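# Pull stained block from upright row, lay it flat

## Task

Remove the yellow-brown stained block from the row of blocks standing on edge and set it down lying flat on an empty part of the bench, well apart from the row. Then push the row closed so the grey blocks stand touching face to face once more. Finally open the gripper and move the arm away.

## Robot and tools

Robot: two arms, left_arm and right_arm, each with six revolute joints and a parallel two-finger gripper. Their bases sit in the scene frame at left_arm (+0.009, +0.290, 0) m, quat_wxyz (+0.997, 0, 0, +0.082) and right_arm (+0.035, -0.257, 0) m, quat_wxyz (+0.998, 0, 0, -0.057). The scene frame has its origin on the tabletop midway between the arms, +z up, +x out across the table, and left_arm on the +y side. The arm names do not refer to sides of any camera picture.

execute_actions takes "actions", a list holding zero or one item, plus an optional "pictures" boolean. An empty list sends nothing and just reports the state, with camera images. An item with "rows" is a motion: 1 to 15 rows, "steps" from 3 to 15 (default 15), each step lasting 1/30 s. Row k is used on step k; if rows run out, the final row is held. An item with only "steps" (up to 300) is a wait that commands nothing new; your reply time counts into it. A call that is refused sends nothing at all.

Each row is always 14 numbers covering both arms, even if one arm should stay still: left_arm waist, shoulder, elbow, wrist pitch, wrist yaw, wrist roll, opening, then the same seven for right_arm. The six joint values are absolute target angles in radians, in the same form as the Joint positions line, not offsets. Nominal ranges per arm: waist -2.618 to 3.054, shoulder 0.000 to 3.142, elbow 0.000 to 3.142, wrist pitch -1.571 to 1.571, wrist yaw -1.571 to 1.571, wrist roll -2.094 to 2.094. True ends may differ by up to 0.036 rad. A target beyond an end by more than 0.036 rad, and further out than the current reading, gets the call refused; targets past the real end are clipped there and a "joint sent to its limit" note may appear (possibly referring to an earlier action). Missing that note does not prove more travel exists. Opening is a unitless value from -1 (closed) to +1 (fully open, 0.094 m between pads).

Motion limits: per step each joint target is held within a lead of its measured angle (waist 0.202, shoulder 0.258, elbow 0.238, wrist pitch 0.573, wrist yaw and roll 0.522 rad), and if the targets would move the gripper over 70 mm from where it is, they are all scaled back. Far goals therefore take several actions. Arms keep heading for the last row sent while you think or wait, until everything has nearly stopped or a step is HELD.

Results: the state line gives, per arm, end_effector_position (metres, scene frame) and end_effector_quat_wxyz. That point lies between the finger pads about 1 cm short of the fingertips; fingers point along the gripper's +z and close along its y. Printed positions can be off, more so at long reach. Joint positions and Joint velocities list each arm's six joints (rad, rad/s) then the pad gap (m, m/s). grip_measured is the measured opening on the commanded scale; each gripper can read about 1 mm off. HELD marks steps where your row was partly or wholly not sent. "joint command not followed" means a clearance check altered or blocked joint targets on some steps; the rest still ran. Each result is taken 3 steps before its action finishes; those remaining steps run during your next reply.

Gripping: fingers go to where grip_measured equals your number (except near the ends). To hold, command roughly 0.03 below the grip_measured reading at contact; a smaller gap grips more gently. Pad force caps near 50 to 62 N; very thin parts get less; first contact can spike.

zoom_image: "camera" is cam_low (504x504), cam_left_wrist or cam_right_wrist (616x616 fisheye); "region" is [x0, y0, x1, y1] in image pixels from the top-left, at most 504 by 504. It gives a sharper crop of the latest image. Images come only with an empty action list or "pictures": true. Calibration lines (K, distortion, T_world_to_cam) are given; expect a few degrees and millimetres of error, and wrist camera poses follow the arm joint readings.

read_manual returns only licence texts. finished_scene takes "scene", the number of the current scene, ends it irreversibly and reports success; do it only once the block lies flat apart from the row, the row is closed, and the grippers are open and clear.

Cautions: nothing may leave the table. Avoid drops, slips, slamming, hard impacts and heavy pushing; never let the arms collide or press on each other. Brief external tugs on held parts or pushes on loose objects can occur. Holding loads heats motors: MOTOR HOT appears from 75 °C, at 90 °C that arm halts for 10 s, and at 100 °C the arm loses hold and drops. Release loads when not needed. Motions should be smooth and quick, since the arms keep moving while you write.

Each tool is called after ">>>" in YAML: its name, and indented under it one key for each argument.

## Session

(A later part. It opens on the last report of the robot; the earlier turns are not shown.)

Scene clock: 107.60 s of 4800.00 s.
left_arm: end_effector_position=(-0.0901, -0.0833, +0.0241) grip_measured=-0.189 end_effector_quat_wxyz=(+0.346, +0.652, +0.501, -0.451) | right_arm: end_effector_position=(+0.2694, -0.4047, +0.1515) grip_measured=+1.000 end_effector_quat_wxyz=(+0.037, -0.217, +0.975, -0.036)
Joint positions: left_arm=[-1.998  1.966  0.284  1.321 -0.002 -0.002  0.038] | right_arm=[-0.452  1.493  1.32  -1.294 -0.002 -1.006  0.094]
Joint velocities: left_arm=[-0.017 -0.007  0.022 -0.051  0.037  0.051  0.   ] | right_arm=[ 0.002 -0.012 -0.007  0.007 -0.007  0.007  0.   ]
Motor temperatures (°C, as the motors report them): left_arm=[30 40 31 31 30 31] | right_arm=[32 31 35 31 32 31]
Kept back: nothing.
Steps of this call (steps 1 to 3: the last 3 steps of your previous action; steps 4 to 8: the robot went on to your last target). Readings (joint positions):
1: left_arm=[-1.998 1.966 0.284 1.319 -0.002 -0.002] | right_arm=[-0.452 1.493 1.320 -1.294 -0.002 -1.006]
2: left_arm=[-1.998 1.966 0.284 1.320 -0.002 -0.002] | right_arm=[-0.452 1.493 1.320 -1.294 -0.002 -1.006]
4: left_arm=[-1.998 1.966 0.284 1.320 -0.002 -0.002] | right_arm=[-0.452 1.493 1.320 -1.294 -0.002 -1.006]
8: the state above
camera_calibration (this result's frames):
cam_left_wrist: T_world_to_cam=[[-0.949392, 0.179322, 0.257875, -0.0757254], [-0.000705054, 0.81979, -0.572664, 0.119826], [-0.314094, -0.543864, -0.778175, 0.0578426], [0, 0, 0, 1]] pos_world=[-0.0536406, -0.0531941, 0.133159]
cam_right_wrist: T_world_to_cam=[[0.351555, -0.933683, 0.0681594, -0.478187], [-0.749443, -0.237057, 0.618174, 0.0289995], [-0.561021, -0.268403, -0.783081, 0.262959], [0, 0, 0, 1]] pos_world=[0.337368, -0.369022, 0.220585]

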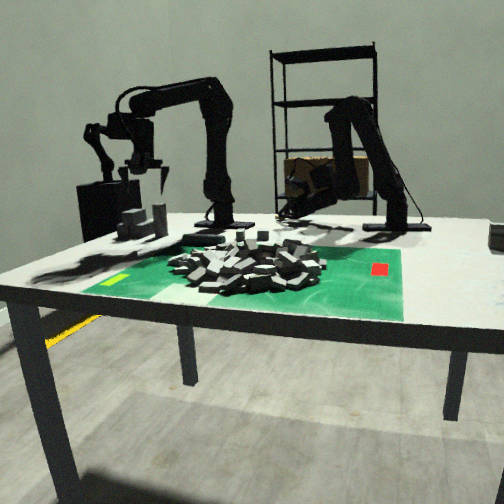

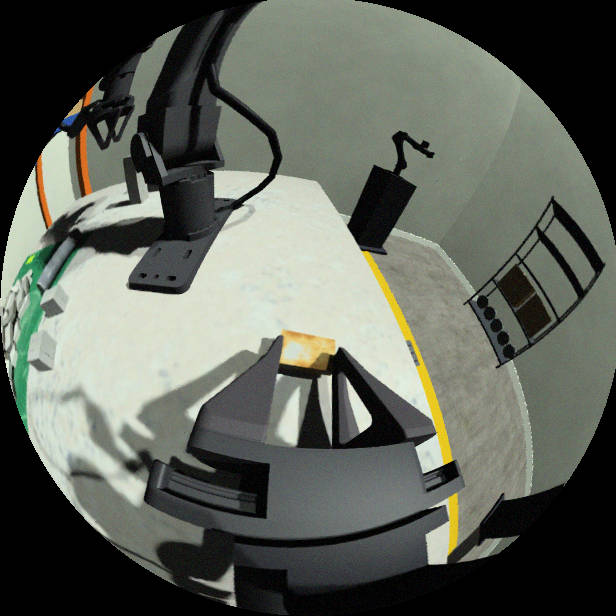

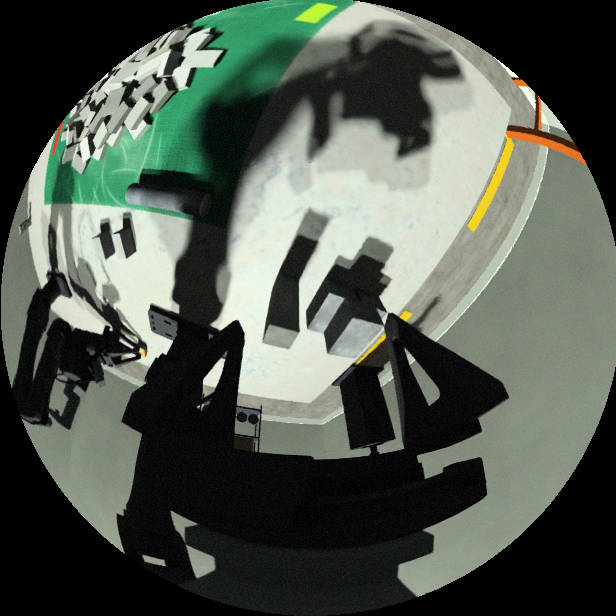

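>>> execute_actions:
  actions:
    - {"rows": [[-1.995,1.994,0.273,1.346,-0.007,-0.007,-0.205,-0.45,1.5,1.35,-1.3,0,-1.0,1.0],[-1.995,1.997,0.273,1.346,-0.007,-0.007,-0.205,-0.45,1.5,1.35,-1.3,0,-1.0,1.0],[-1.995,1.997,0.273,1.346,-0.007,-0.007,-0.205,-0.45,1.5,1.35,-1.3,0,-1.0,1.0],[-1.995,1.997,0.273,1.346,-0.007,-0.007,-0.205,-0.45,1.5,1.35,-1.3,0,-1.0,1.0],[-1.995,1.995,0.273,1.346,-0.007,-0.007,-0.205,-0.45,1.5,1.35,-1.3,0,-1.0,1.0]], "steps": 9}

>>> execute_actions:
  actions:
    - {"steps": 6}
  pictures: true

>>> zoom_image:
  camera: "cam_low"
  region: [268, 206, 308, 236]

Scene clock: 108.50 s of 4800.00 s.
left_arm: end_effector_position=(-0.0897, -0.0821, +0.0191) grip_measured=-0.189 end_effector_quat_wxyz=(+0.343, +0.655, +0.504, -0.447) | right_arm: end_effector_position=(+0.2694, -0.4047, +0.1515) grip_measured=+1.000 end_effector_quat_wxyz=(+0.037, -0.217, +0.975, -0.036)
Joint positions: left_arm=[-1.998  1.983  0.284  1.326 -0.002 -0.002  0.038] | right_arm=[-0.452  1.493  1.32  -1.294 -0.002 -1.006  0.094]
Joint velocities: left_arm=[ 0.007  0.002 -0.027  0.095  0.007 -0.051 -0.   ] | right_arm=[-0.012 -0.007 -0.012 -0.007  0.081 -0.022  0.   ]
Motor temperatures (°C, as the motors report them): left_arm=[30 40 30 31 30 31] | right_arm=[32 31 35 31 32 31]
Steps of this call (steps 1 to 15: the robot went on to your last target; steps 16 to 21: nothing new was sent; steps 22 to 27: the first 6 steps of this action). Readings (joint positions):
22: left_arm=[-1.998 1.968 0.284 1.323 -0.002 -0.002] | right_arm=[-0.452 1.493 1.320 -1.294 -0.002 -1.006]
23: left_arm=[-1.998 1.972 0.284 1.325 -0.002 -0.002] | right_arm=[-0.452 1.493 1.320 -1.294 -0.002 -1.006]
25: left_arm=[-1.998 1.980 0.284 1.325 -0.002 -0.002] | right_arm=[-0.452 1.493 1.320 -1.294 -0.002 -1.006]
27: the state above

Scene clock: 108.70 s of 4800.00 s.
left_arm: end_effector_position=(-0.0898, -0.0822, +0.0192) grip_measured=-0.189 end_effector_quat_wxyz=(+0.343, +0.655, +0.503, -0.447) | right_arm: end_effector_position=(+0.2694, -0.4047, +0.1515) grip_measured=+1.000 end_effector_quat_wxyz=(+0.037, -0.217, +0.975, -0.036)
Joint positions: left_arm=[-1.998  1.983  0.284  1.327 -0.002 -0.002  0.038] | right_arm=[-0.452  1.493  1.32  -1.294 -0.002 -1.006  0.094]
Joint velocities: left_arm=[-0.002 -0.002 -0.002 -0.022 -0.007  0.037 -0.   ] | right_arm=[-0.002 -0.002  0.012 -0.037 -0.022  0.022  0.   ]
Motor temperatures (°C, as the motors report them): left_arm=[30 40 30 31 30 31] | right_arm=[32 31 35 31 32 31]
Kept back: nothing.
Steps of this call (steps 1 to 3: the last 3 steps of your previous action; steps 4 to 6: the robot went on to your last target). Readings (joint positions):
1: left_arm=[-1.998 1.983 0.284 1.327 -0.002 -0.002] | right_arm=[-0.452 1.493 1.320 -1.294 -0.002 -1.006]
2: left_arm=[-1.998 1.983 0.284 1.327 -0.002 -0.002] | right_arm=[-0.452 1.493 1.320 -1.294 -0.002 -1.006]
4: left_arm=[-1.998 1.983 0.284 1.327 -0.002 -0.002] | right_arm=[-0.452 1.493 1.320 -1.294 -0.002 -1.006]
6: the state above
camera_calibration (this result's frames):
cam_left_wrist: T_world_to_cam=[[-0.950133, 0.176571, 0.257042, -0.0746779], [0.0009302, 0.82586, -0.563874, 0.11666], [-0.311845, -0.535516, -0.784841, 0.0557914], [0, 0, 0, 1]] pos_world=[-0.0536641, -0.0532816, 0.128764]
cam_right_wrist: T_world_to_cam=[[0.351555, -0.933683, 0.0681594, -0.478187], [-0.749443, -0.237057, 0.618174, 0.0289995], [-0.561021, -0.268403, -0.783081, 0.262959], [0, 0, 0, 1]] pos_world=[0.337368, -0.369022, 0.220585]

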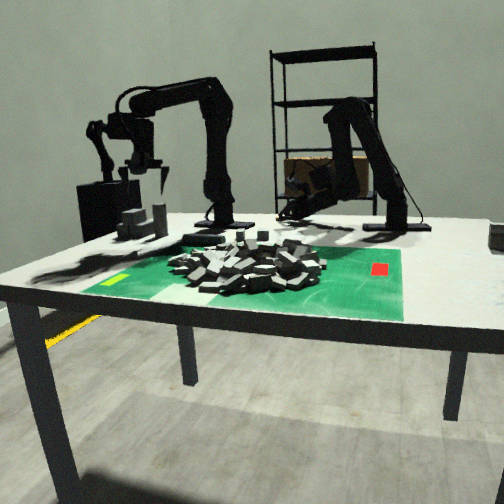

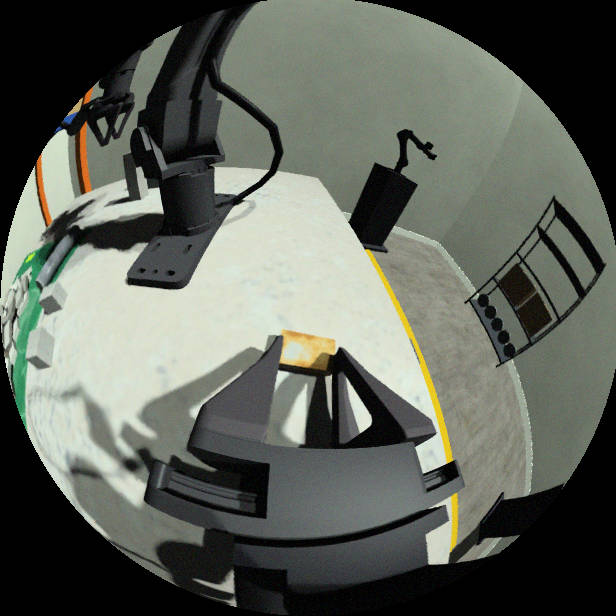

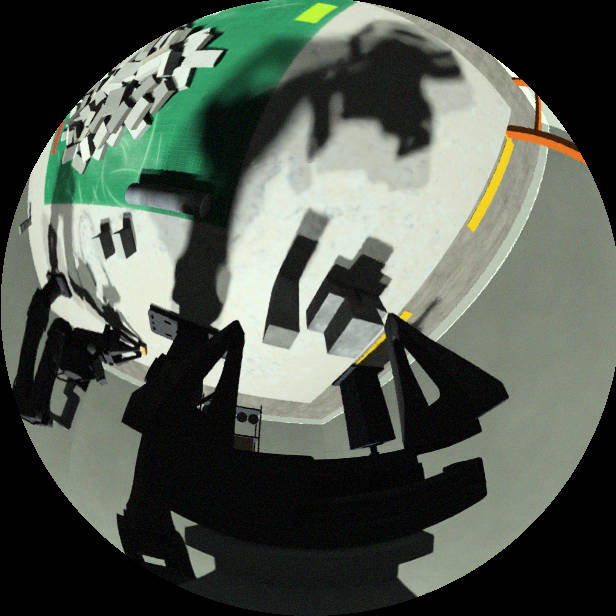

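Region (268, 206, 308, 236) of cam_low's 504x504 image, scaled by 12.600, with more detail than that image has; it fills the top 378 rows of this view, and the rest is white.

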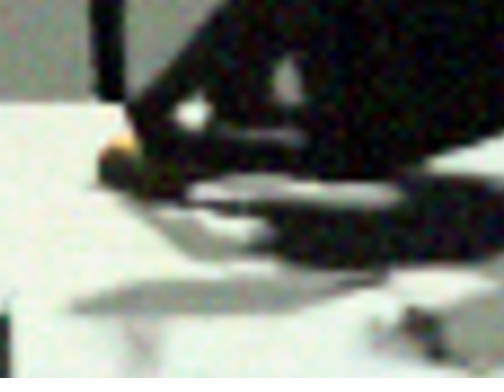

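>>> execute_actions:
  actions:
    - {"rows": [[-1.995,1.995,0.273,1.338,-0.007,-0.007,-0.205,-0.45,1.5,1.35,-1.3,0,-1.0,1.0],[-1.995,1.995,0.273,1.330,-0.007,-0.007,-0.205,-0.45,1.5,1.35,-1.3,0,-1.0,1.0],[-1.995,1.995,0.273,1.323,-0.007,-0.007,-0.205,-0.45,1.5,1.35,-1.3,0,-1.0,1.0],[-1.995,1.995,0.273,1.318,-0.007,-0.007,-0.205,-0.45,1.5,1.35,-1.3,0,-1.0,1.0]], "steps": 10}

>>> execute_actions:
  actions:
    - {"steps": 8}
  pictures: true

>>> zoom_image:
  camera: "cam_low"
  region: [268, 206, 308, 236]

Scene clock: 109.40 s of 4800.00 s.
left_arm: end_effector_position=(-0.0897, -0.0821, +0.0191) grip_measured=-0.189 end_effector_quat_wxyz=(+0.343, +0.655, +0.504, -0.447) | right_arm: end_effector_position=(+0.2694, -0.4047, +0.1515) grip_measured=+1.000 end_effector_quat_wxyz=(+0.037, -0.217, +0.975, -0.036)
Joint positions: left_arm=[-1.998  1.983  0.284  1.326 -0.002 -0.002  0.038] | right_arm=[-0.452  1.493  1.32  -1.294 -0.002 -1.006  0.094]
Joint velocities: left_arm=[-0.002 -0.002  0.007 -0.022  0.007 -0.007  0.   ] | right_arm=[ 0.012  0.007 -0.007  0.095 -0.11   0.007  0.   ]
Motor temperatures (°C, as the motors report them): left_arm=[30 39 30 31 30 31] | right_arm=[32 31 35 31 32 31]
Steps of this call (steps 1 to 14: the robot went on to your last target; steps 15 to 21: the first 7 steps of this action). Readings (joint positions):
15: left_arm=[-1.998 1.983 0.284 1.327 -0.002 -0.002] | right_arm=[-0.452 1.493 1.320 -1.294 -0.002 -1.006]
16: left_arm=[-1.998 1.983 0.284 1.327 -0.002 -0.002] | right_arm=[-0.452 1.493 1.320 -1.294 -0.002 -1.006]
18: left_arm=[-1.998 1.983 0.284 1.326 -0.002 -0.002] | right_arm=[-0.452 1.493 1.320 -1.294 -0.002 -1.006]
21: the state above

Scene clock: 109.67 s of 4800.00 s.
left_arm: end_effector_position=(-0.0897, -0.0821, +0.0191) grip_measured=-0.189 end_effector_quat_wxyz=(+0.343, +0.655, +0.504, -0.447) | right_arm: end_effector_position=(+0.2694, -0.4047, +0.1515) grip_measured=+1.000 end_effector_quat_wxyz=(+0.037, -0.217, +0.975, -0.036)
Joint positions: left_arm=[-1.998  1.983  0.284  1.326 -0.002 -0.002  0.038] | right_arm=[-0.452  1.493  1.32  -1.294 -0.002 -1.006  0.094]
Joint velocities: left_arm=[-0.007 -0.017 -0.007  0.037 -0.051 -0.022  0.001] | right_arm=[-0.022  0.002  0.002 -0.022 -0.022  0.007  0.   ]
Motor temperatures (°C, as the motors report them): left_arm=[30 39 30 31 30 31] | right_arm=[32 31 35 31 32 31]
Kept back: nothing.
Steps of this call (steps 1 to 3: the last 3 steps of your previous action; steps 4 to 8: the robot went on to your last target). Readings (joint positions):
1: left_arm=[-1.998 1.983 0.284 1.326 -0.002 -0.002] | right_arm=[-0.452 1.493 1.320 -1.294 -0.002 -1.006]
2: left_arm=[-1.998 1.983 0.284 1.326 -0.002 -0.002] | right_arm=[-0.452 1.493 1.320 -1.294 -0.002 -1.006]
4: left_arm=[-1.998 1.983 0.284 1.326 -0.002 -0.002] | right_arm=[-0.452 1.493 1.320 -1.294 -0.002 -1.006]
8: the state above
camera_calibration (this result's frames):
cam_left_wrist: T_world_to_cam=[[-0.950184, 0.176382, 0.256984, -0.0746462], [0.00104204, 0.826276, -0.563265, 0.116538], [-0.311689, -0.534937, -0.785297, 0.0557645], [0, 0, 0, 1]] pos_world=[-0.0536678, -0.0532954, 0.128616]
cam_right_wrist: T_world_to_cam=[[0.351555, -0.933683, 0.0681594, -0.478187], [-0.749443, -0.237057, 0.618174, 0.0289995], [-0.561021, -0.268403, -0.783081, 0.262959], [0, 0, 0, 1]] pos_world=[0.337368, -0.369022, 0.220585]

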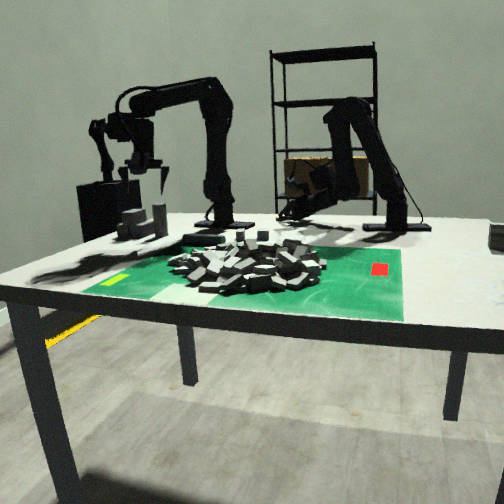

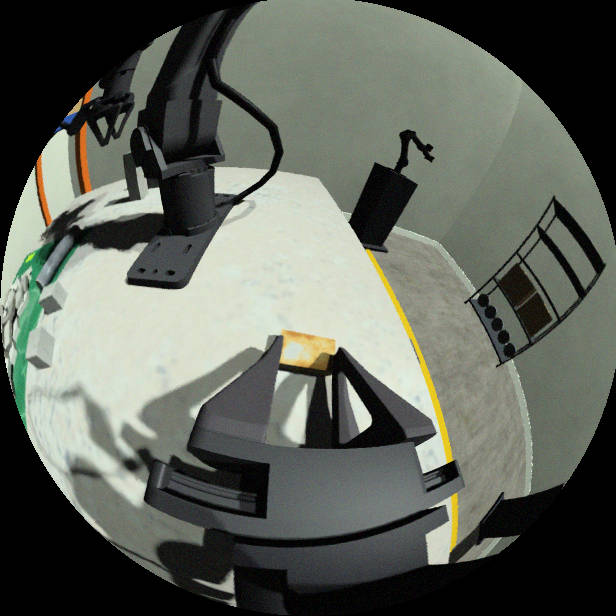

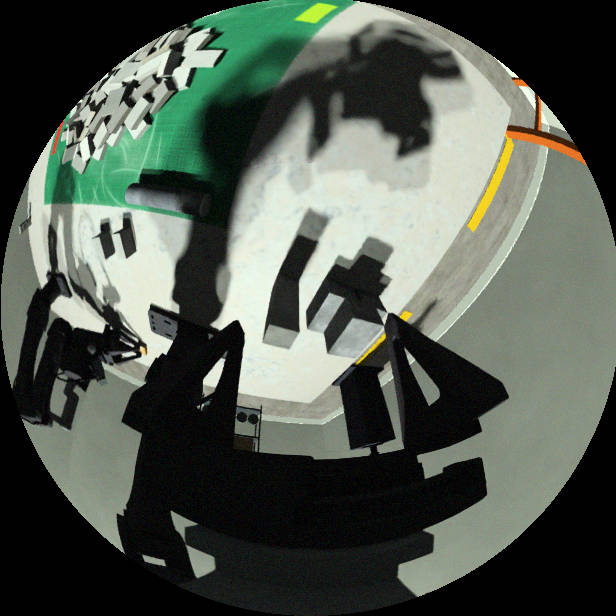

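Region (268, 206, 308, 236) of cam_low's 504x504 image, scaled by 12.600, with more detail than that image has; it fills the top 378 rows of this view, and the rest is white.

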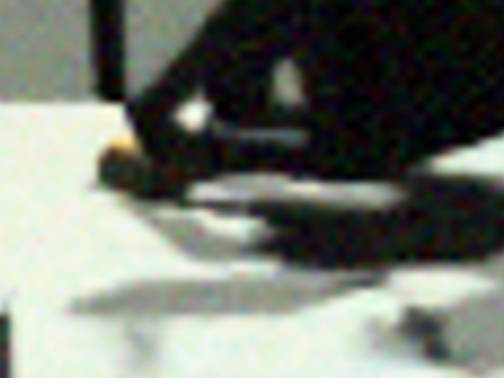

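>>> execute_actions:
  actions:
    - {"rows": [[-1.995,1.995,0.273,1.313,-0.007,-0.007,-0.205,-0.45,1.5,1.35,-1.3,0,-1.0,1.0],[-1.995,1.995,0.273,1.309,-0.007,-0.007,-0.205,-0.45,1.5,1.35,-1.3,0,-1.0,1.0],[-1.995,1.995,0.273,1.306,-0.007,-0.007,-0.205,-0.45,1.5,1.35,-1.3,0,-1.0,1.0]], "steps": 12}

>>> execute_actions:
  actions:
    - {"steps": 8}
  pictures: true

>>> zoom_image:
  camera: "cam_low"
  region: [268, 206, 308, 236]

Scene clock: 110.20 s of 4800.00 s.
left_arm: end_effector_position=(-0.0897, -0.0819, +0.0186) grip_measured=-0.189 end_effector_quat_wxyz=(+0.342, +0.655, +0.504, -0.447) | right_arm: end_effector_position=(+0.2694, -0.4047, +0.1515) grip_measured=+1.000 end_effector_quat_wxyz=(+0.037, -0.217, +0.975, -0.036)
Joint positions: left_arm=[-1.998  1.983  0.284  1.324 -0.002 -0.002  0.038] | right_arm=[-0.452  1.493  1.32  -1.294 -0.002 -1.006  0.094]
Joint velocities: left_arm=[ 0.027 -0.007 -0.007 -0.051  0.007  0.022 -0.002] | right_arm=[ 0.007  0.002  0.007 -0.037 -0.051 -0.037  0.   ]
Motor temperatures (°C, as the motors report them): left_arm=[30 39 30 31 30 31] | right_arm=[32 31 35 31 32 31]
Steps of this call (steps 1 to 7: the robot went on to your last target; steps 8 to 16: the first 9 steps of this action). Readings (joint positions):
8: left_arm=[-1.998 1.983 0.284 1.325 -0.002 -0.002] | right_arm=[-0.452 1.493 1.320 -1.294 -0.002 -1.006]
9: left_arm=[-1.998 1.983 0.284 1.325 -0.002 -0.002] | right_arm=[-0.452 1.493 1.320 -1.294 -0.002 -1.006]
11: left_arm=[-1.998 1.983 0.284 1.324 -0.002 -0.002] | right_arm=[-0.452 1.493 1.320 -1.294 -0.002 -1.006]
15: left_arm=[-1.998 1.983 0.284 1.324 -0.002 -0.002] | right_arm=[-0.452 1.493 1.320 -1.294 -0.002 -1.006]
16: the state above

Scene clock: 110.47 s of 4800.00 s.
left_arm: end_effector_position=(-0.0897, -0.0819, +0.0186) grip_measured=-0.189 end_effector_quat_wxyz=(+0.342, +0.655, +0.504, -0.447) | right_arm: end_effector_position=(+0.2694, -0.4047, +0.1515) grip_measured=+1.000 end_effector_quat_wxyz=(+0.037, -0.217, +0.975, -0.036)
Joint positions: left_arm=[-1.998  1.983  0.284  1.324 -0.002 -0.002  0.038] | right_arm=[-0.452  1.493  1.32  -1.294 -0.002 -1.006  0.094]
Joint velocities: left_arm=[-0.002 -0.022 -0.012 -0.051  0.022  0.007 -0.   ] | right_arm=[-0.017  0.002  0.002 -0.11  -0.022  0.095  0.   ]
Motor temperatures (°C, as the motors report them): left_arm=[30 39 30 32 30 31] | right_arm=[32 31 35 31 32 31]
Kept back: nothing.
Steps of this call (steps 1 to 3: the last 3 steps of your previous action; steps 4 to 8: the robot went on to your last target). Readings (joint positions):
1: left_arm=[-1.998 1.983 0.284 1.324 -0.002 -0.002] | right_arm=[-0.452 1.493 1.320 -1.294 -0.002 -1.006]
2: left_arm=[-1.998 1.983 0.284 1.324 -0.002 -0.002] | right_arm=[-0.452 1.493 1.320 -1.294 -0.002 -1.006]
4: left_arm=[-1.998 1.983 0.284 1.324 -0.002 -0.002] | right_arm=[-0.452 1.493 1.320 -1.294 -0.002 -1.006]
8: the state above
camera_calibration (this result's frames):
cam_left_wrist: T_world_to_cam=[[-0.950311, 0.175909, 0.256837, -0.0745669], [0.00132112, 0.827312, -0.561742, 0.116232], [-0.311299, -0.53349, -0.786436, 0.0556967], [0, 0, 0, 1]] pos_world=[-0.053677, -0.0533293, 0.128246]
cam_right_wrist: T_world_to_cam=[[0.351555, -0.933683, 0.0681594, -0.478187], [-0.749443, -0.237057, 0.618174, 0.0289995], [-0.561021, -0.268403, -0.783081, 0.262959], [0, 0, 0, 1]] pos_world=[0.337368, -0.369022, 0.220585]

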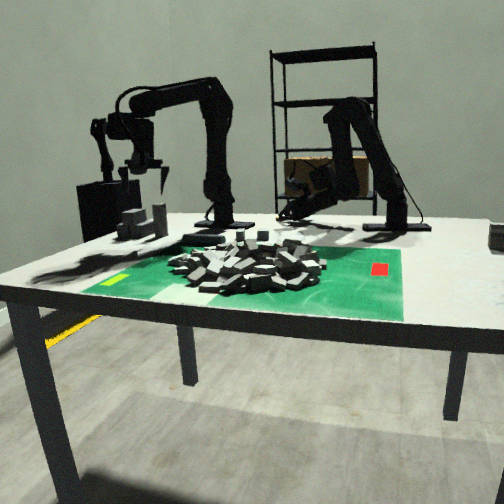

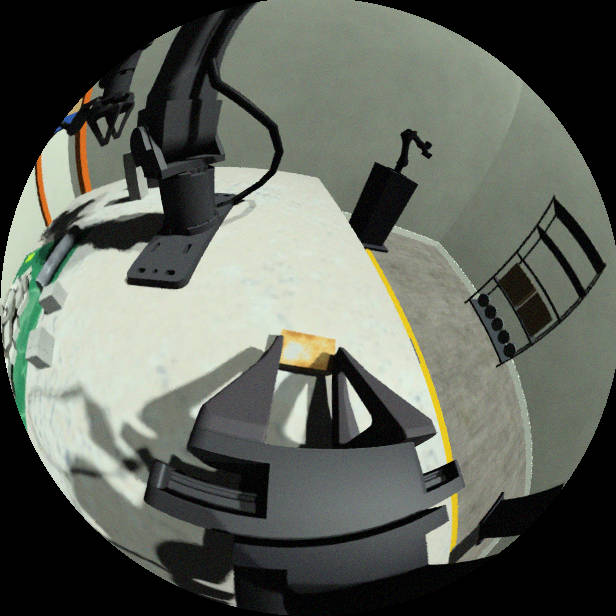

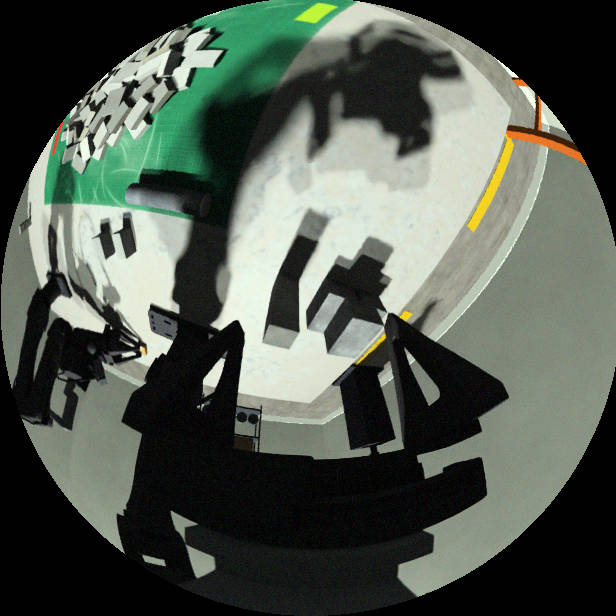

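Region (268, 206, 308, 236) of cam_low's 504x504 image, scaled by 12.600, with more detail than that image has; it fills the top 378 rows of this view, and the rest is white.

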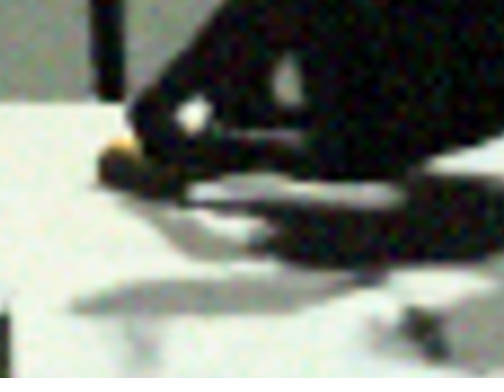

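>>> execute_actions:
  actions:
    - {"rows": [[-1.995,1.992,0.273,1.312,-0.007,-0.007,-0.195,-0.45,1.5,1.35,-1.3,0,-1.0,1.0],[-1.995,1.990,0.273,1.318,-0.007,-0.007,-0.185,-0.45,1.5,1.35,-1.3,0,-1.0,1.0],[-1.995,1.990,0.273,1.322,-0.007,-0.007,-0.172,-0.45,1.5,1.35,-1.3,0,-1.0,1.0],[-1.995,1.990,0.273,1.322,-0.007,-0.007,-0.158,-0.45,1.5,1.35,-1.3,0,-1.0,1.0],[-1.995,1.990,0.273,1.322,-0.007,-0.007,-0.14,-0.45,1.5,1.35,-1.3,0,-1.0,1.0],[-1.995,1.990,0.273,1.322,-0.007,-0.007,-0.11,-0.45,1.5,1.35,-1.3,0,-1.0,1.0],[-1.995,1.990,0.273,1.322,-0.007,-0.007,-0.07,-0.45,1.5,1.35,-1.3,0,-1.0,1.0],[-1.995,1.990,0.273,1.322,-0.007,-0.007,-0.02,-0.45,1.5,1.35,-1.3,0,-1.0,1.0],[-1.995,1.990,0.273,1.322,-0.007,-0.007,0.04,-0.45,1.5,1.35,-1.3,0,-1.0,1.0],[-1.995,1.990,0.273,1.322,-0.007,-0.007,0.10,-0.45,1.5,1.35,-1.3,0,-1.0,1.0]], "steps": 13}

>>> execute_actions:
  actions:
    - {"steps": 5}
  pictures: true

>>> zoom_image:
  camera: "cam_left_wrist"
  region: [230, 290, 390, 430]

>>> zoom_image:
  camera: "cam_low"
  region: [260, 200, 320, 240]

Scene clock: 113.37 s of 4800.00 s.
left_arm: end_effector_position=(-0.0896, -0.0820, +0.0186) grip_measured=+0.070 end_effector_quat_wxyz=(+0.342, +0.655, +0.504, -0.446) | right_arm: end_effector_position=(+0.2694, -0.4047, +0.1515) grip_measured=+1.000 end_effector_quat_wxyz=(+0.037, -0.217, +0.975, -0.036)
Joint positions: left_arm=[-1.998  1.983  0.284  1.324 -0.002 -0.002  0.05 ] | right_arm=[-0.452  1.493  1.32  -1.294 -0.002 -1.006  0.094]
Joint velocities: left_arm=[-0.007 -0.012 -0.012  0.022 -0.037 -0.051  0.056] | right_arm=[ 0.007 -0.002 -0.002 -0.037  0.007  0.051  0.   ]
Motor temperatures (°C, as the motors report them): left_arm=[30 39 30 32 30 31] | right_arm=[32 31 35 31 32 31]
Steps of this call (steps 1 to 15: the robot went on to your last target; steps 16 to 77: nothing new was sent; steps 78 to 87: the first 10 steps of this action). Readings (joint positions):
78: left_arm=[-1.998 1.983 0.284 1.324 -0.002 -0.002] | right_arm=[-0.452 1.493 1.320 -1.294 -0.002 -1.006]
79: left_arm=[-1.998 1.983 0.284 1.324 -0.002 -0.002] | right_arm=[-0.452 1.493 1.320 -1.294 -0.002 -1.006]
81: left_arm=[-1.998 1.983 0.284 1.324 -0.002 -0.002] | right_arm=[-0.452 1.493 1.320 -1.294 -0.002 -1.006]
85: left_arm=[-1.998 1.983 0.284 1.324 -0.002 -0.002] | right_arm=[-0.452 1.493 1.320 -1.294 -0.002 -1.006]
87: the state above

Scene clock: 113.53 s of 4800.00 s.
left_arm: end_effector_position=(-0.0896, -0.0820, +0.0186) grip_measured=+0.099 end_effector_quat_wxyz=(+0.342, +0.655, +0.504, -0.446) | right_arm: end_effector_position=(+0.2694, -0.4047, +0.1515) grip_measured=+1.000 end_effector_quat_wxyz=(+0.037, -0.217, +0.975, -0.036)
Joint positions: left_arm=[-1.998  1.983  0.284  1.324 -0.002 -0.002  0.052] | right_arm=[-0.452  1.493  1.32  -1.294 -0.002 -1.006  0.094]
Joint velocities: left_arm=[-0.007 -0.002  0.012 -0.037 -0.051 -0.037 -0.002] | right_arm=[ 0.007 -0.017 -0.022  0.007  0.022 -0.095  0.   ]
Motor temperatures (°C, as the motors report them): left_arm=[30 39 30 32 30 31] | right_arm=[32 31 35 31 32 31]
Kept back: nothing.
Steps of this call (steps 1 to 3: the last 3 steps of your previous action; steps 4 to 5: the robot went on to your last target). Readings (joint positions):
1: left_arm=[-1.998 1.983 0.284 1.324 -0.002 -0.002] | right_arm=[-0.452 1.493 1.320 -1.294 -0.002 -1.006]
2: left_arm=[-1.998 1.983 0.284 1.324 -0.002 -0.002] | right_arm=[-0.452 1.493 1.320 -1.294 -0.002 -1.006]
4: left_arm=[-1.998 1.983 0.284 1.324 -0.002 -0.002] | right_arm=[-0.452 1.493 1.320 -1.294 -0.002 -1.006]
5: the state above
camera_calibration (this result's frames):
cam_left_wrist: T_world_to_cam=[[-0.950345, 0.175424, 0.257044, -0.074548], [0.000795045, 0.827343, -0.561696, 0.116201], [-0.311199, -0.533601, -0.7864, 0.0557071], [0, 0, 0, 1]] pos_world=[-0.0536027, -0.0533351, 0.12824]
cam_right_wrist: T_world_to_cam=[[0.351555, -0.933683, 0.0681594, -0.478187], [-0.749443, -0.237057, 0.618174, 0.0289995], [-0.561021, -0.268403, -0.783081, 0.262959], [0, 0, 0, 1]] pos_world=[0.337368, -0.369022, 0.220585]

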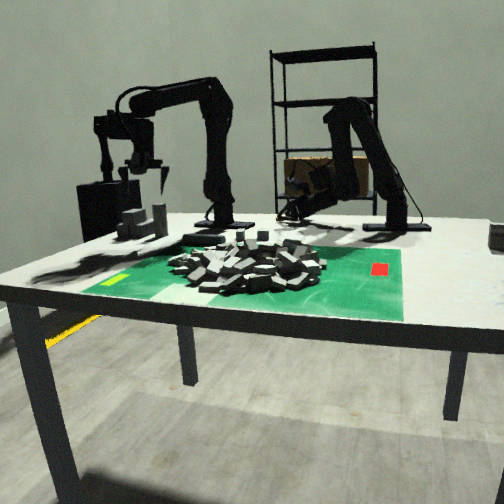

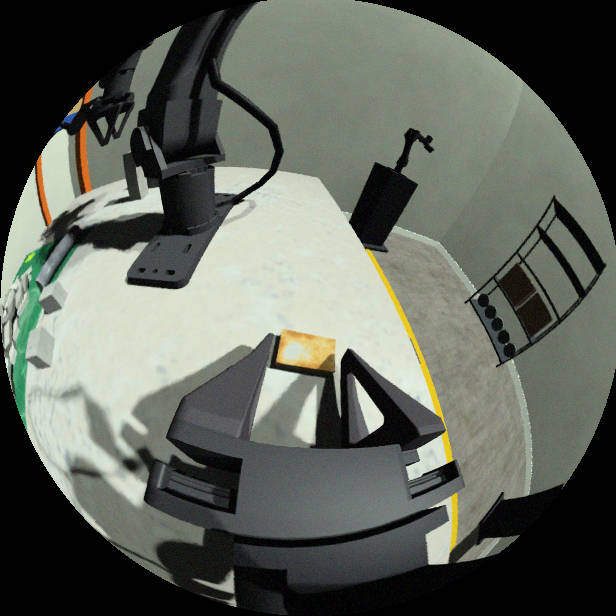

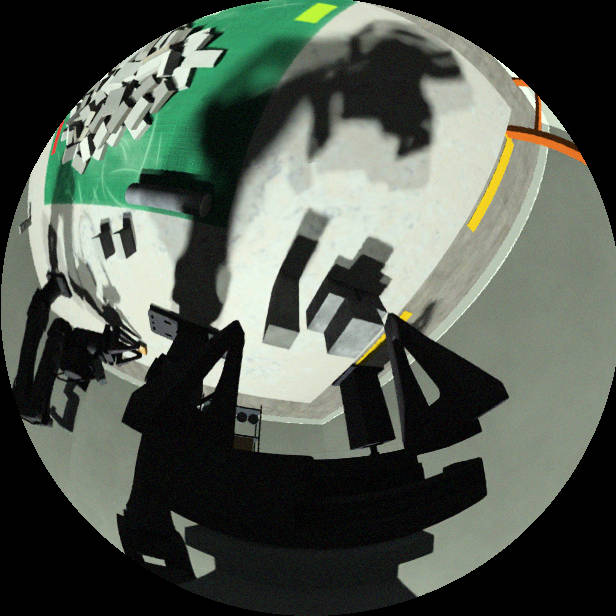

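Region (230, 290, 390, 430) of cam_left_wrist's 616x616 image, scaled by 3.150, with more detail than that image has; it fills the top 441 rows of this view, and the rest is white.

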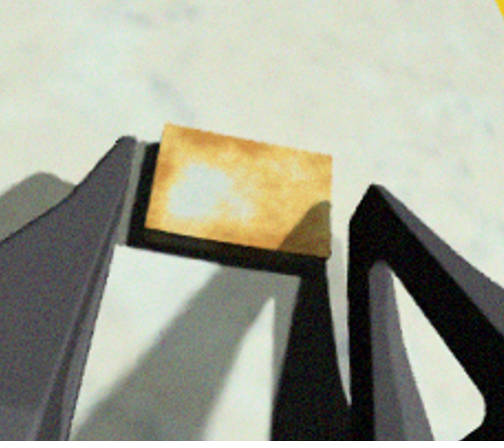

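Region (260, 200, 320, 240) of cam_low's 504x504 image, scaled by 8.400, with more detail than that image has.

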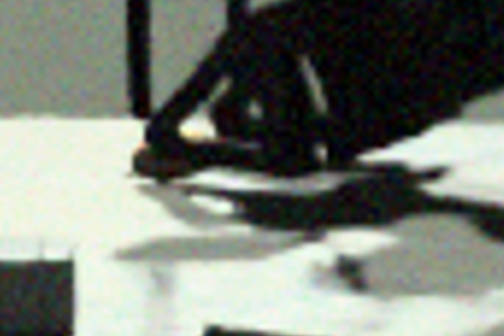

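>>> execute_actions:
  actions:
    - {"rows": [[-1.995,1.962,0.280,1.322,-0.007,-0.007,0.10,-0.45,1.5,1.35,-1.3,0,-1.0,1.0],[-1.995,1.930,0.290,1.305,-0.007,-0.007,0.10,-0.45,1.5,1.35,-1.3,0,-1.0,1.0],[-1.995,1.895,0.300,1.265,-0.007,-0.007,0.10,-0.45,1.5,1.35,-1.3,0,-1.0,1.0],[-1.995,1.860,0.308,1.215,-0.007,-0.007,0.10,-0.45,1.5,1.35,-1.3,0,-1.0,1.0],[-1.995,1.825,0.315,1.160,-0.007,-0.007,0.10,-0.45,1.5,1.35,-1.3,0,-1.0,1.0],[-1.995,1.795,0.322,1.103,-0.007,-0.007,0.10,-0.45,1.5,1.35,-1.3,0,-1.0,1.0],[-1.995,1.768,0.330,1.046,-0.007,-0.007,0.10,-0.45,1.5,1.35,-1.3,0,-1.0,1.0],[-1.995,1.742,0.338,0.989,-0.007,-0.007,0.10,-0.45,1.5,1.35,-1.3,0,-1.0,1.0],[-1.995,1.717,0.347,0.932,-0.007,-0.007,0.10,-0.45,1.5,1.35,-1.3,0,-1.0,1.0],[-1.995,1.693,0.356,0.875,-0.007,-0.007,0.10,-0.45,1.5,1.35,-1.3,0,-1.0,1.0],[-1.995,1.670,0.366,0.818,-0.007,-0.007,0.10,-0.45,1.5,1.35,-1.3,0,-1.0,1.0],[-1.995,1.648,0.376,0.761,-0.007,-0.007,0.10,-0.45,1.5,1.35,-1.3,0,-1.0,1.0],[-1.995,1.628,0.387,0.704,-0.007,-0.007,0.10,-0.45,1.5,1.35,-1.3,0,-1.0,1.0],[-1.995,1.610,0.402,0.647,-0.007,-0.007,0.10,-0.45,1.5,1.35,-1.3,0,-1.0,1.0],[-1.995,1.592,0.418,0.590,-0.007,-0.007,0.10,-0.45,1.5,1.35,-1.3,0,-1.0,1.0]], "steps": 15}

>>> execute_actions:
  actions:
    - {"rows": [[-1.995,1.575,0.436,0.533,-0.007,-0.007,0.10,-0.45,1.5,1.35,-1.3,0,-1.0,1.0],[-1.995,1.560,0.455,0.476,-0.007,-0.007,0.10,-0.45,1.5,1.35,-1.3,0,-1.0,1.0],[-1.995,1.546,0.474,0.420,-0.007,-0.007,0.10,-0.45,1.5,1.35,-1.3,0,-1.0,1.0],[-1.995,1.533,0.494,0.365,-0.007,-0.007,0.10,-0.45,1.5,1.35,-1.3,0,-1.0,1.0],[-1.995,1.523,0.516,0.310,-0.007,-0.007,0.10,-0.45,1.5,1.35,-1.3,0,-1.0,1.0],[-1.995,1.514,0.540,0.255,-0.007,-0.007,0.10,-0.45,1.5,1.35,-1.3,0,-1.0,1.0],[-1.995,1.507,0.565,0.200,-0.007,-0.007,0.10,-0.45,1.5,1.35,-1.3,0,-1.0,1.0],[-1.995,1.502,0.590,0.145,-0.007,-0.007,0.10,-0.45,1.5,1.35,-1.3,0,-1.0,1.0],[-1.995,1.500,0.616,0.090,-0.007,-0.007,0.10,-0.45,1.5,1.35,-1.3,0,-1.0,1.0],[-1.995,1.503,0.645,0.035,-0.007,-0.007,0.10,-0.45,1.5,1.35,-1.3,0,-1.0,1.0],[-1.995,1.512,0.675,-0.020,-0.007,-0.007,0.10,-0.45,1.5,1.35,-1.3,0,-1.0,1.0],[-1.995,1.522,0.706,-0.075,-0.007,-0.007,0.10,-0.45,1.5,1.35,-1.3,0,-1.0,1.0],[-1.995,1.533,0.737,-0.130,-0.007,-0.007,0.10,-0.45,1.5,1.35,-1.3,0,-1.0,1.0],[-1.995,1.545,0.769,-0.185,-0.007,-0.007,0.10,-0.45,1.5,1.35,-1.3,0,-1.0,1.0],[-1.995,1.560,0.805,-0.240,-0.007,-0.007,0.10,-0.45,1.5,1.35,-1.3,0,-1.0,1.0]], "steps": 15}

>>> execute_actions:
  actions:
    - {"rows": [[-1.995,1.578,0.843,-0.295,-0.007,-0.007,0.10,-0.45,1.5,1.35,-1.3,0,-1.0,1.0],[-1.995,1.597,0.881,-0.350,-0.007,-0.007,0.10,-0.45,1.5,1.35,-1.3,0,-1.0,1.0],[-1.995,1.617,0.918,-0.405,-0.007,-0.007,0.10,-0.45,1.5,1.35,-1.3,0,-1.0,1.0],[-1.995,1.636,0.956,-0.460,-0.007,-0.007,0.10,-0.45,1.5,1.35,-1.3,0,-1.0,1.0],[-1.995,1.656,0.994,-0.515,-0.007,-0.007,0.10,-0.45,1.5,1.35,-1.3,0,-1.0,1.0],[-1.975,1.675,1.032,-0.570,-0.007,-0.007,0.10,-0.45,1.5,1.35,-1.3,0,-1.0,1.0],[-1.955,1.694,1.070,-0.625,-0.007,-0.007,0.10,-0.45,1.5,1.35,-1.3,0,-1.0,1.0],[-1.935,1.714,1.107,-0.680,-0.007,-0.007,0.10,-0.45,1.5,1.35,-1.3,0,-1.0,1.0],[-1.915,1.733,1.145,-0.735,-0.007,-0.007,0.10,-0.45,1.5,1.35,-1.3,0,-1.0,1.0],[-1.895,1.753,1.183,-0.790,-0.007,-0.007,0.10,-0.45,1.5,1.35,-1.3,0,-1.0,1.0],[-1.875,1.772,1.221,-0.845,-0.007,-0.007,0.10,-0.45,1.5,1.35,-1.3,0,-1.0,1.0],[-1.855,1.791,1.258,-0.900,-0.007,-0.007,0.10,-0.45,1.5,1.35,-1.3,0,-1.0,1.0],[-1.835,1.811,1.296,-0.955,-0.007,-0.007,0.10,-0.45,1.5,1.35,-1.3,0,-1.0,1.0],[-1.812,1.830,1.334,-1.010,-0.007,-0.007,0.10,-0.45,1.5,1.35,-1.3,0,-1.0,1.0],[-1.782,1.850,1.372,-1.065,-0.007,-0.007,0.10,-0.45,1.5,1.35,-1.3,0,-1.0,1.0]], "steps": 15}

>>> execute_actions:
  actions:
    - {"rows": [[-1.745,1.869,1.410,-1.110,-0.007,-0.007,0.10,-0.45,1.5,1.35,-1.3,0,-1.0,1.0],[-1.705,1.888,1.448,-1.135,-0.007,-0.007,0.10,-0.45,1.5,1.35,-1.3,0,-1.0,1.0],[-1.665,1.908,1.486,-1.142,-0.007,-0.007,0.10,-0.45,1.5,1.35,-1.3,0,-1.0,1.0],[-1.625,1.908,1.486,-1.142,-0.007,-0.007,0.10,-0.45,1.5,1.35,-1.3,0,-1.0,1.0],[-1.585,1.908,1.486,-1.142,-0.007,-0.007,0.10,-0.45,1.5,1.35,-1.3,0,-1.0,1.0],[-1.545,1.908,1.486,-1.142,-0.007,-0.007,0.10,-0.45,1.5,1.35,-1.3,0,-1.0,1.0],[-1.505,1.908,1.486,-1.150,-0.007,-0.007,0.10,-0.45,1.5,1.35,-1.3,0,-1.0,1.0],[-1.468,1.925,1.515,-1.165,-0.007,0.015,0.10,-0.45,1.5,1.35,-1.3,0,-1.0,1.0],[-1.435,1.950,1.555,-1.181,-0.007,0.04,0.10,-0.45,1.5,1.35,-1.3,0,-1.0,1.0],[-1.405,1.980,1.600,-1.197,-0.007,0.065,0.10,-0.45,1.5,1.35,-1.3,0,-1.0,1.0],[-1.380,2.010,1.645,-1.213,-0.007,0.09,0.10,-0.45,1.5,1.35,-1.3,0,-1.0,1.0],[-1.358,2.040,1.690,-1.229,-0.007,0.115,0.10,-0.45,1.5,1.35,-1.3,0,-1.0,1.0],[-1.340,2.070,1.735,-1.245,-0.007,0.14,0.10,-0.45,1.5,1.35,-1.3,0,-1.0,1.0],[-1.326,2.100,1.780,-1.261,-0.007,0.16,0.10,-0.45,1.5,1.35,-1.3,0,-1.0,1.0],[-1.315,2.130,1.825,-1.277,-0.007,0.175,0.10,-0.45,1.5,1.35,-1.3,0,-1.0,1.0]], "steps": 15}

>>> execute_actions:
  actions:
    - {"rows": [[-1.308,2.160,1.870,-1.293,-0.007,0.187,0.10,-0.45,1.5,1.35,-1.3,0,-1.0,1.0],[-1.303,2.190,1.915,-1.309,-0.007,0.197,0.10,-0.45,1.5,1.35,-1.3,0,-1.0,1.0],[-1.303,2.220,1.960,-1.325,-0.007,0.197,0.10,-0.45,1.5,1.35,-1.3,0,-1.0,1.0],[-1.303,2.250,2.005,-1.341,-0.007,0.197,0.10,-0.45,1.5,1.35,-1.3,0,-1.0,1.0],[-1.303,2.280,2.050,-1.357,-0.007,0.197,0.10,-0.45,1.5,1.35,-1.3,0,-1.0,1.0],[-1.303,2.310,2.095,-1.373,-0.007,0.197,0.10,-0.45,1.5,1.35,-1.3,0,-1.0,1.0],[-1.303,2.340,2.140,-1.389,-0.007,0.197,0.10,-0.45,1.5,1.35,-1.3,0,-1.0,1.0],[-1.303,2.368,2.185,-1.403,-0.007,0.197,0.10,-0.45,1.5,1.35,-1.3,0,-1.0,1.0],[-1.303,2.393,2.225,-1.413,-0.007,0.197,0.10,-0.45,1.5,1.35,-1.3,0,-1.0,1.0],[-1.303,2.414,2.258,-1.419,-0.007,0.197,0.10,-0.45,1.5,1.35,-1.3,0,-1.0,1.0],[-1.303,2.430,2.281,-1.422,-0.007,0.197,0.10,-0.45,1.5,1.35,-1.3,0,-1.0,1.0],[-1.303,2.439,2.293,-1.422,-0.007,0.197,0.10,-0.45,1.5,1.35,-1.3,0,-1.0,1.0],[-1.303,2.442,2.298,-1.422,-0.007,0.197,0.10,-0.45,1.5,1.35,-1.3,0,-1.0,1.0]], "steps": 15}

>>> execute_actions:
  actions:
    - {"steps": 9}
  pictures: true

Scene clock: 118.80 s of 4800.00 s.
left_arm: end_effector_position=(-0.0925, -0.0926, +0.0630) grip_measured=+0.099 end_effector_quat_wxyz=(+0.344, +0.654, +0.503, -0.448) | right_arm: end_effector_position=(+0.2694, -0.4047, +0.1515) grip_measured=+1.000 end_effector_quat_wxyz=(+0.037, -0.217, +0.975, -0.036)
Joint positions: left_arm=[-1.998  1.704  0.341  0.993 -0.002 -0.002  0.052] | right_arm=[-0.452  1.493  1.32  -1.294 -0.002 -1.006  0.094]
Joint velocities: left_arm=[-0.007 -0.676  0.3   -1.502  0.066 -0.022 -0.   ] | right_arm=[-0.002 -0.002 -0.007 -0.051 -0.007 -0.007  0.   ]
Motor temperatures (°C, as the motors report them): left_arm=[30 38 30 32 30 31] | right_arm=[32 31 35 31 32 31]
Steps of this call (steps 1 to 15: the robot went on to your last target; steps 16 to 90: nothing new was sent; then 1.87 s passed at rest; steps 91 to 102: the first 12 steps of this action). Readings (joint positions):
91: left_arm=[-1.998 1.983 0.284 1.324 -0.002 -0.002] | right_arm=[-0.452 1.493 1.320 -1.294 -0.002 -1.006]
92: left_arm=[-1.998 1.979 0.284 1.320 -0.002 -0.002] | right_arm=[-0.452 1.493 1.320 -1.294 -0.002 -1.006]
94: left_arm=[-1.998 1.944 0.284 1.288 -0.002 -0.002] | right_arm=[-0.452 1.493 1.320 -1.294 -0.002 -1.006]
98: left_arm=[-1.998 1.811 0.299 1.166 -0.002 -0.002] | right_arm=[-0.452 1.493 1.320 -1.294 -0.002 -1.006]
102: the state above

Scene clock: 119.30 s of 4800.00 s.
left_arm: end_effector_position=(-0.0921, -0.0909, +0.0635) grip_measured=+0.099 end_effector_quat_wxyz=(+0.250, +0.723, +0.556, -0.325) | right_arm: end_effector_position=(+0.2694, -0.4047, +0.1515) grip_measured=+1.000 end_effector_quat_wxyz=(+0.037, -0.217, +0.975, -0.036)
Joint positions: left_arm=[-1.998  1.528  0.632  0.169 -0.002 -0.002  0.052] | right_arm=[-0.452  1.493  1.32  -1.294 -0.002 -1.006  0.094]
Joint velocities: left_arm=[ 0.002  0.002  0.847 -1.634  0.022 -0.051 -0.   ] | right_arm=[ 0.007  0.002 -0.027  0.037 -0.007 -0.007  0.   ]
Motor temperatures (°C, as the motors report them): left_arm=[30 38 30 32 30 31] | right_arm=[32 31 35 31 32 31]
Steps of this call (steps 1 to 3: the last 3 steps of your previous action; steps 4 to 15: the first 12 steps of this action). Readings (joint positions):
4: left_arm=[-1.998 1.626 0.386 0.781 -0.002 -0.002] | right_arm=[-0.452 1.493 1.320 -1.294 -0.002 -1.006]
5: left_arm=[-1.998 1.610 0.401 0.723 -0.002 -0.002] | right_arm=[-0.452 1.493 1.320 -1.294 -0.002 -1.006]
7: left_arm=[-1.998 1.581 0.435 0.610 -0.002 -0.002] | right_arm=[-0.452 1.493 1.320 -1.294 -0.002 -1.006]
11: left_arm=[-1.998 1.539 0.523 0.387 -0.002 -0.002] | right_arm=[-0.452 1.493 1.320 -1.294 -0.002 -1.006]
15: the state above

Scene clock: 119.80 s of 4800.00 s.
left_arm: end_effector_position=(-0.0556, -0.0917, +0.0604) grip_measured=+0.099 end_effector_quat_wxyz=(+0.109, +0.753, +0.636, -0.129) | right_arm: end_effector_position=(+0.2694, -0.4047, +0.1515) grip_measured=+1.000 end_effector_quat_wxyz=(+0.037, -0.217, +0.975, -0.036)
Joint positions: left_arm=[-1.906  1.749  1.171 -0.653 -0.    -0.002  0.052] | right_arm=[-0.452  1.493  1.32  -1.294 -0.002 -1.006  0.094]
Joint velocities: left_arm=[ 0.652  0.589  1.092 -1.59   0.066 -0.022  0.   ] | right_arm=[-0.012 -0.017  0.012 -0.081 -0.051  0.007  0.   ]
Motor temperatures (°C, as the motors report them): left_arm=[30 38 30 32 30 31] | right_arm=[32 31 35 31 32 31]
Steps of this call (steps 1 to 3: the last 3 steps of your previous action; steps 4 to 15: the first 12 steps of this action). Readings (joint positions):
4: left_arm=[-1.998 1.538 0.758 -0.053 -0.002 -0.002] | right_arm=[-0.452 1.493 1.320 -1.294 -0.002 -1.006]
5: left_arm=[-1.998 1.550 0.795 -0.107 -0.002 -0.002] | right_arm=[-0.452 1.493 1.320 -1.294 -0.002 -1.006]
7: left_arm=[-1.998 1.584 0.873 -0.213 -0.002 -0.002] | right_arm=[-0.452 1.493 1.320 -1.294 -0.002 -1.006]
11: left_arm=[-1.983 1.668 1.023 -0.430 -0.001 -0.002] | right_arm=[-0.452 1.493 1.320 -1.294 -0.002 -1.006]
15: the state above

Scene clock: 120.30 s of 4800.00 s.
left_arm: end_effector_position=(+0.1368, -0.0678, +0.0767) grip_measured=+0.099 end_effector_quat_wxyz=(+0.012, +0.595, +0.804, -0.006) | right_arm: end_effector_position=(+0.2694, -0.4047, +0.1515) grip_measured=+1.000 end_effector_quat_wxyz=(+0.037, -0.217, +0.975, -0.036)
Joint positions: left_arm=[-1.397  1.975  1.591 -1.159 -0.004  0.041  0.052] | right_arm=[-0.452  1.493  1.32  -1.294 -0.002 -1.006  0.094]
Joint velocities: left_arm=[ 0.808  0.828  1.306 -0.476 -0.022  0.462 -0.001] | right_arm=[-0.002 -0.002 -0.007 -0.037  0.037 -0.007  0.   ]
Motor temperatures (°C, as the motors report them): left_arm=[30 38 30 32 30 31] | right_arm=[32 31 35 31 32 31]
Steps of this call (steps 1 to 3: the last 3 steps of your previous action; steps 4 to 15: the first 12 steps of this action). Readings (joint positions):
4: left_arm=[-1.812 1.827 1.322 -0.873 -0.001 -0.002] | right_arm=[-0.452 1.493 1.320 -1.294 -0.002 -1.006]
5: left_arm=[-1.783 1.847 1.360 -0.923 0.000 -0.002] | right_arm=[-0.452 1.493 1.320 -1.294 -0.002 -1.006]
7: left_arm=[-1.714 1.882 1.428 -0.997 0.001 -0.002] | right_arm=[-0.452 1.493 1.320 -1.294 -0.002 -1.006]
11: left_arm=[-1.545 1.901 1.470 -1.066 0.000 -0.001] | right_arm=[-0.452 1.493 1.320 -1.294 -0.002 -1.006]
15: the state above

Scene clock: 120.80 s of 4800.00 s.
left_arm: end_effector_position=(+0.2109, -0.1394, +0.0637) grip_measured=+0.099 end_effector_quat_wxyz=(+0.014, +0.613, +0.790, -0.003) | right_arm: end_effector_position=(+0.2694, -0.4047, +0.1515) grip_measured=+1.000 end_effector_quat_wxyz=(+0.037, -0.217, +0.975, -0.036)
Joint positions: left_arm=[-1.301  2.407  2.233 -1.367 -0.007  0.183  0.052] | right_arm=[-0.452  1.493  1.32  -1.294 -0.002 -1.006  0.094]
Joint velocities: left_arm=[-0.007  0.471  0.652 -0.11  -0.051  0.066  0.   ] | right_arm=[ 0.002  0.007  0.012 -0.051  0.007  0.051  0.   ]
Motor temperatures (°C, as the motors report them): left_arm=[30 38 30 32 30 31] | right_arm=[32 31 35 31 32 31]
Steps of this call (steps 1 to 3: the last 3 steps of your previous action; steps 4 to 15: the first 12 steps of this action). Readings (joint positions):
4: left_arm=[-1.321 2.097 1.774 -1.216 -0.007 0.110] | right_arm=[-0.452 1.493 1.320 -1.294 -0.002 -1.006]
5: left_arm=[-1.311 2.127 1.819 -1.231 -0.007 0.125] | right_arm=[-0.452 1.493 1.320 -1.294 -0.002 -1.006]
7: left_arm=[-1.301 2.188 1.909 -1.262 -0.007 0.148] | right_arm=[-0.452 1.493 1.320 -1.294 -0.002 -1.006]
11: left_arm=[-1.301 2.309 2.088 -1.325 -0.007 0.173] | right_arm=[-0.452 1.493 1.320 -1.294 -0.002 -1.006]
15: the state above

Scene clock: 121.10 s of 4800.00 s.
left_arm: end_effector_position=(+0.2098, -0.1370, +0.0593) grip_measured=+0.099 end_effector_quat_wxyz=(+0.000, +0.615, +0.788, +0.004) | right_arm: end_effector_position=(+0.2694, -0.4047, +0.1515) grip_measured=+1.000 end_effector_quat_wxyz=(+0.037, -0.217, +0.975, -0.036)
Joint positions: left_arm=[-1.301  2.438  2.271 -1.406 -0.007  0.189  0.052] | right_arm=[-0.452  1.493  1.32  -1.294 -0.002 -1.006  0.094]
Joint velocities: left_arm=[ 0.022 -0.002  0.032 -0.066 -0.066  0.022  0.001] | right_arm=[ 0.002  0.007  0.017 -0.051 -0.007 -0.066  0.   ]
Motor temperatures (°C, as the motors report them): left_arm=[30 38 30 32 30 31] | right_arm=[32 31 35 31 32 31]
Kept back: nothing.
Steps of this call (steps 1 to 3: the last 3 steps of your previous action; steps 4 to 9: the robot went on to your last target). Readings (joint positions):
1: left_arm=[-1.301 2.421 2.250 -1.372 -0.007 0.185] | right_arm=[-0.452 1.493 1.320 -1.294 -0.002 -1.006]
2: left_arm=[-1.301 2.430 2.260 -1.377 -0.007 0.186] | right_arm=[-0.452 1.493 1.320 -1.294 -0.002 -1.006]
4: left_arm=[-1.301 2.437 2.265 -1.388 -0.007 0.187] | right_arm=[-0.452 1.493 1.320 -1.294 -0.002 -1.006]
8: left_arm=[-1.301 2.438 2.270 -1.404 -0.007 0.189] | right_arm=[-0.452 1.493 1.320 -1.294 -0.002 -1.006]
9: the state above
camera_calibration (this result's frames):
cam_left_wrist: T_world_to_cam=[[-0.870768, -0.491412, 0.0166417, 0.115424], [-0.405837, 0.737416, 0.53992, 0.192035], [-0.277595, 0.463391, -0.841552, 0.284285], [0, 0, 0, 1]] pos_world=[0.257359, -0.216624, 0.133636]
cam_right_wrist: T_world_to_cam=[[0.351555, -0.933683, 0.0681594, -0.478187], [-0.749443, -0.237057, 0.618174, 0.0289995], [-0.561021, -0.268403, -0.783081, 0.262959], [0, 0, 0, 1]] pos_world=[0.337368, -0.369022, 0.220585]

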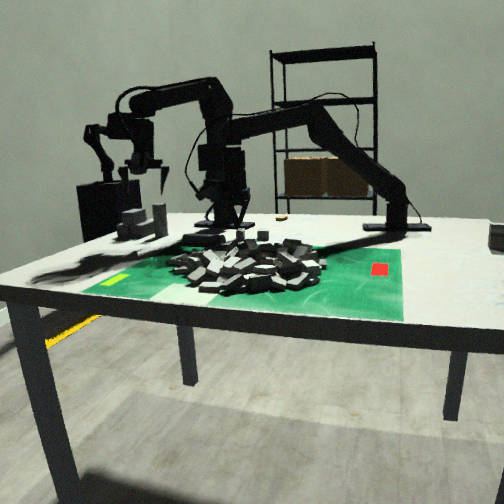

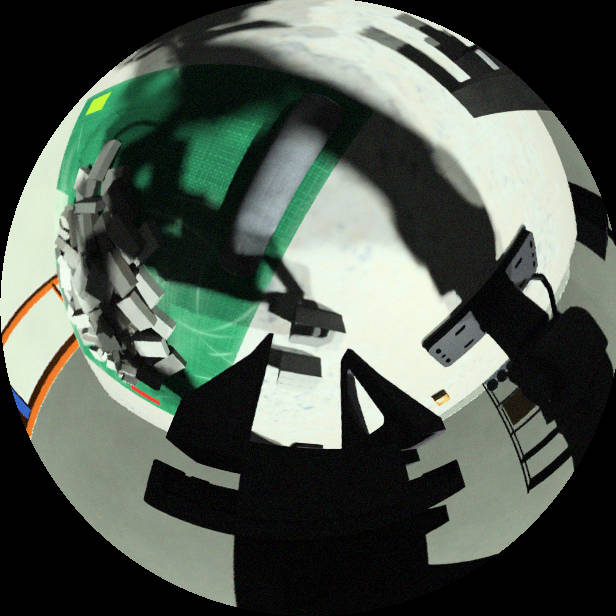

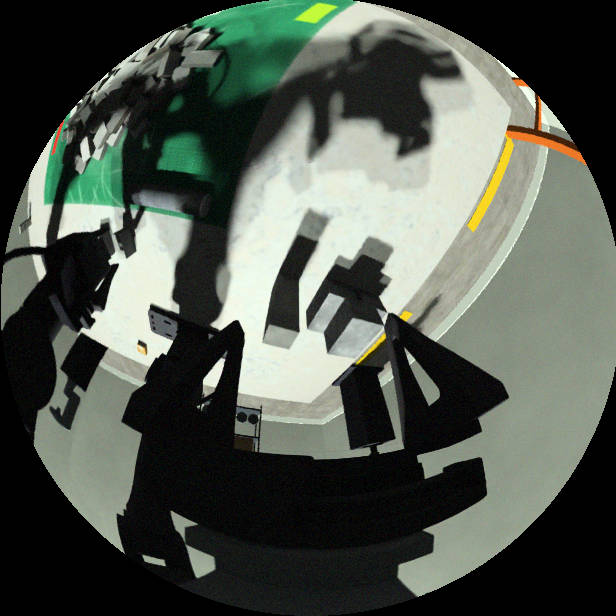

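>>> zoom_image:
  camera: "cam_left_wrist"
  region: [230, 270, 390, 430]

Region (230, 270, 390, 430) of cam_left_wrist's 616x616 image, scaled by 3.150, with more detail than that image has.

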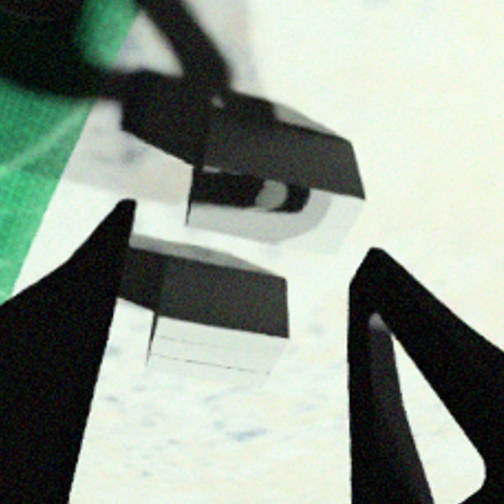

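>>> zoom_image:
  camera: "cam_left_wrist"
  region: [270, 290, 360, 400]

Region (270, 290, 360, 400) of cam_left_wrist's 616x616 image, scaled by 4.582, with more detail than that image has; it fills the left 412 columns of this view, and the rest is white.

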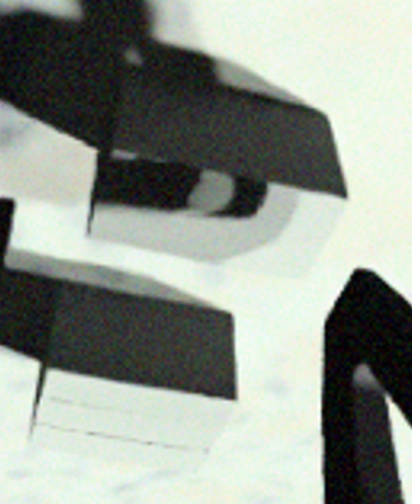

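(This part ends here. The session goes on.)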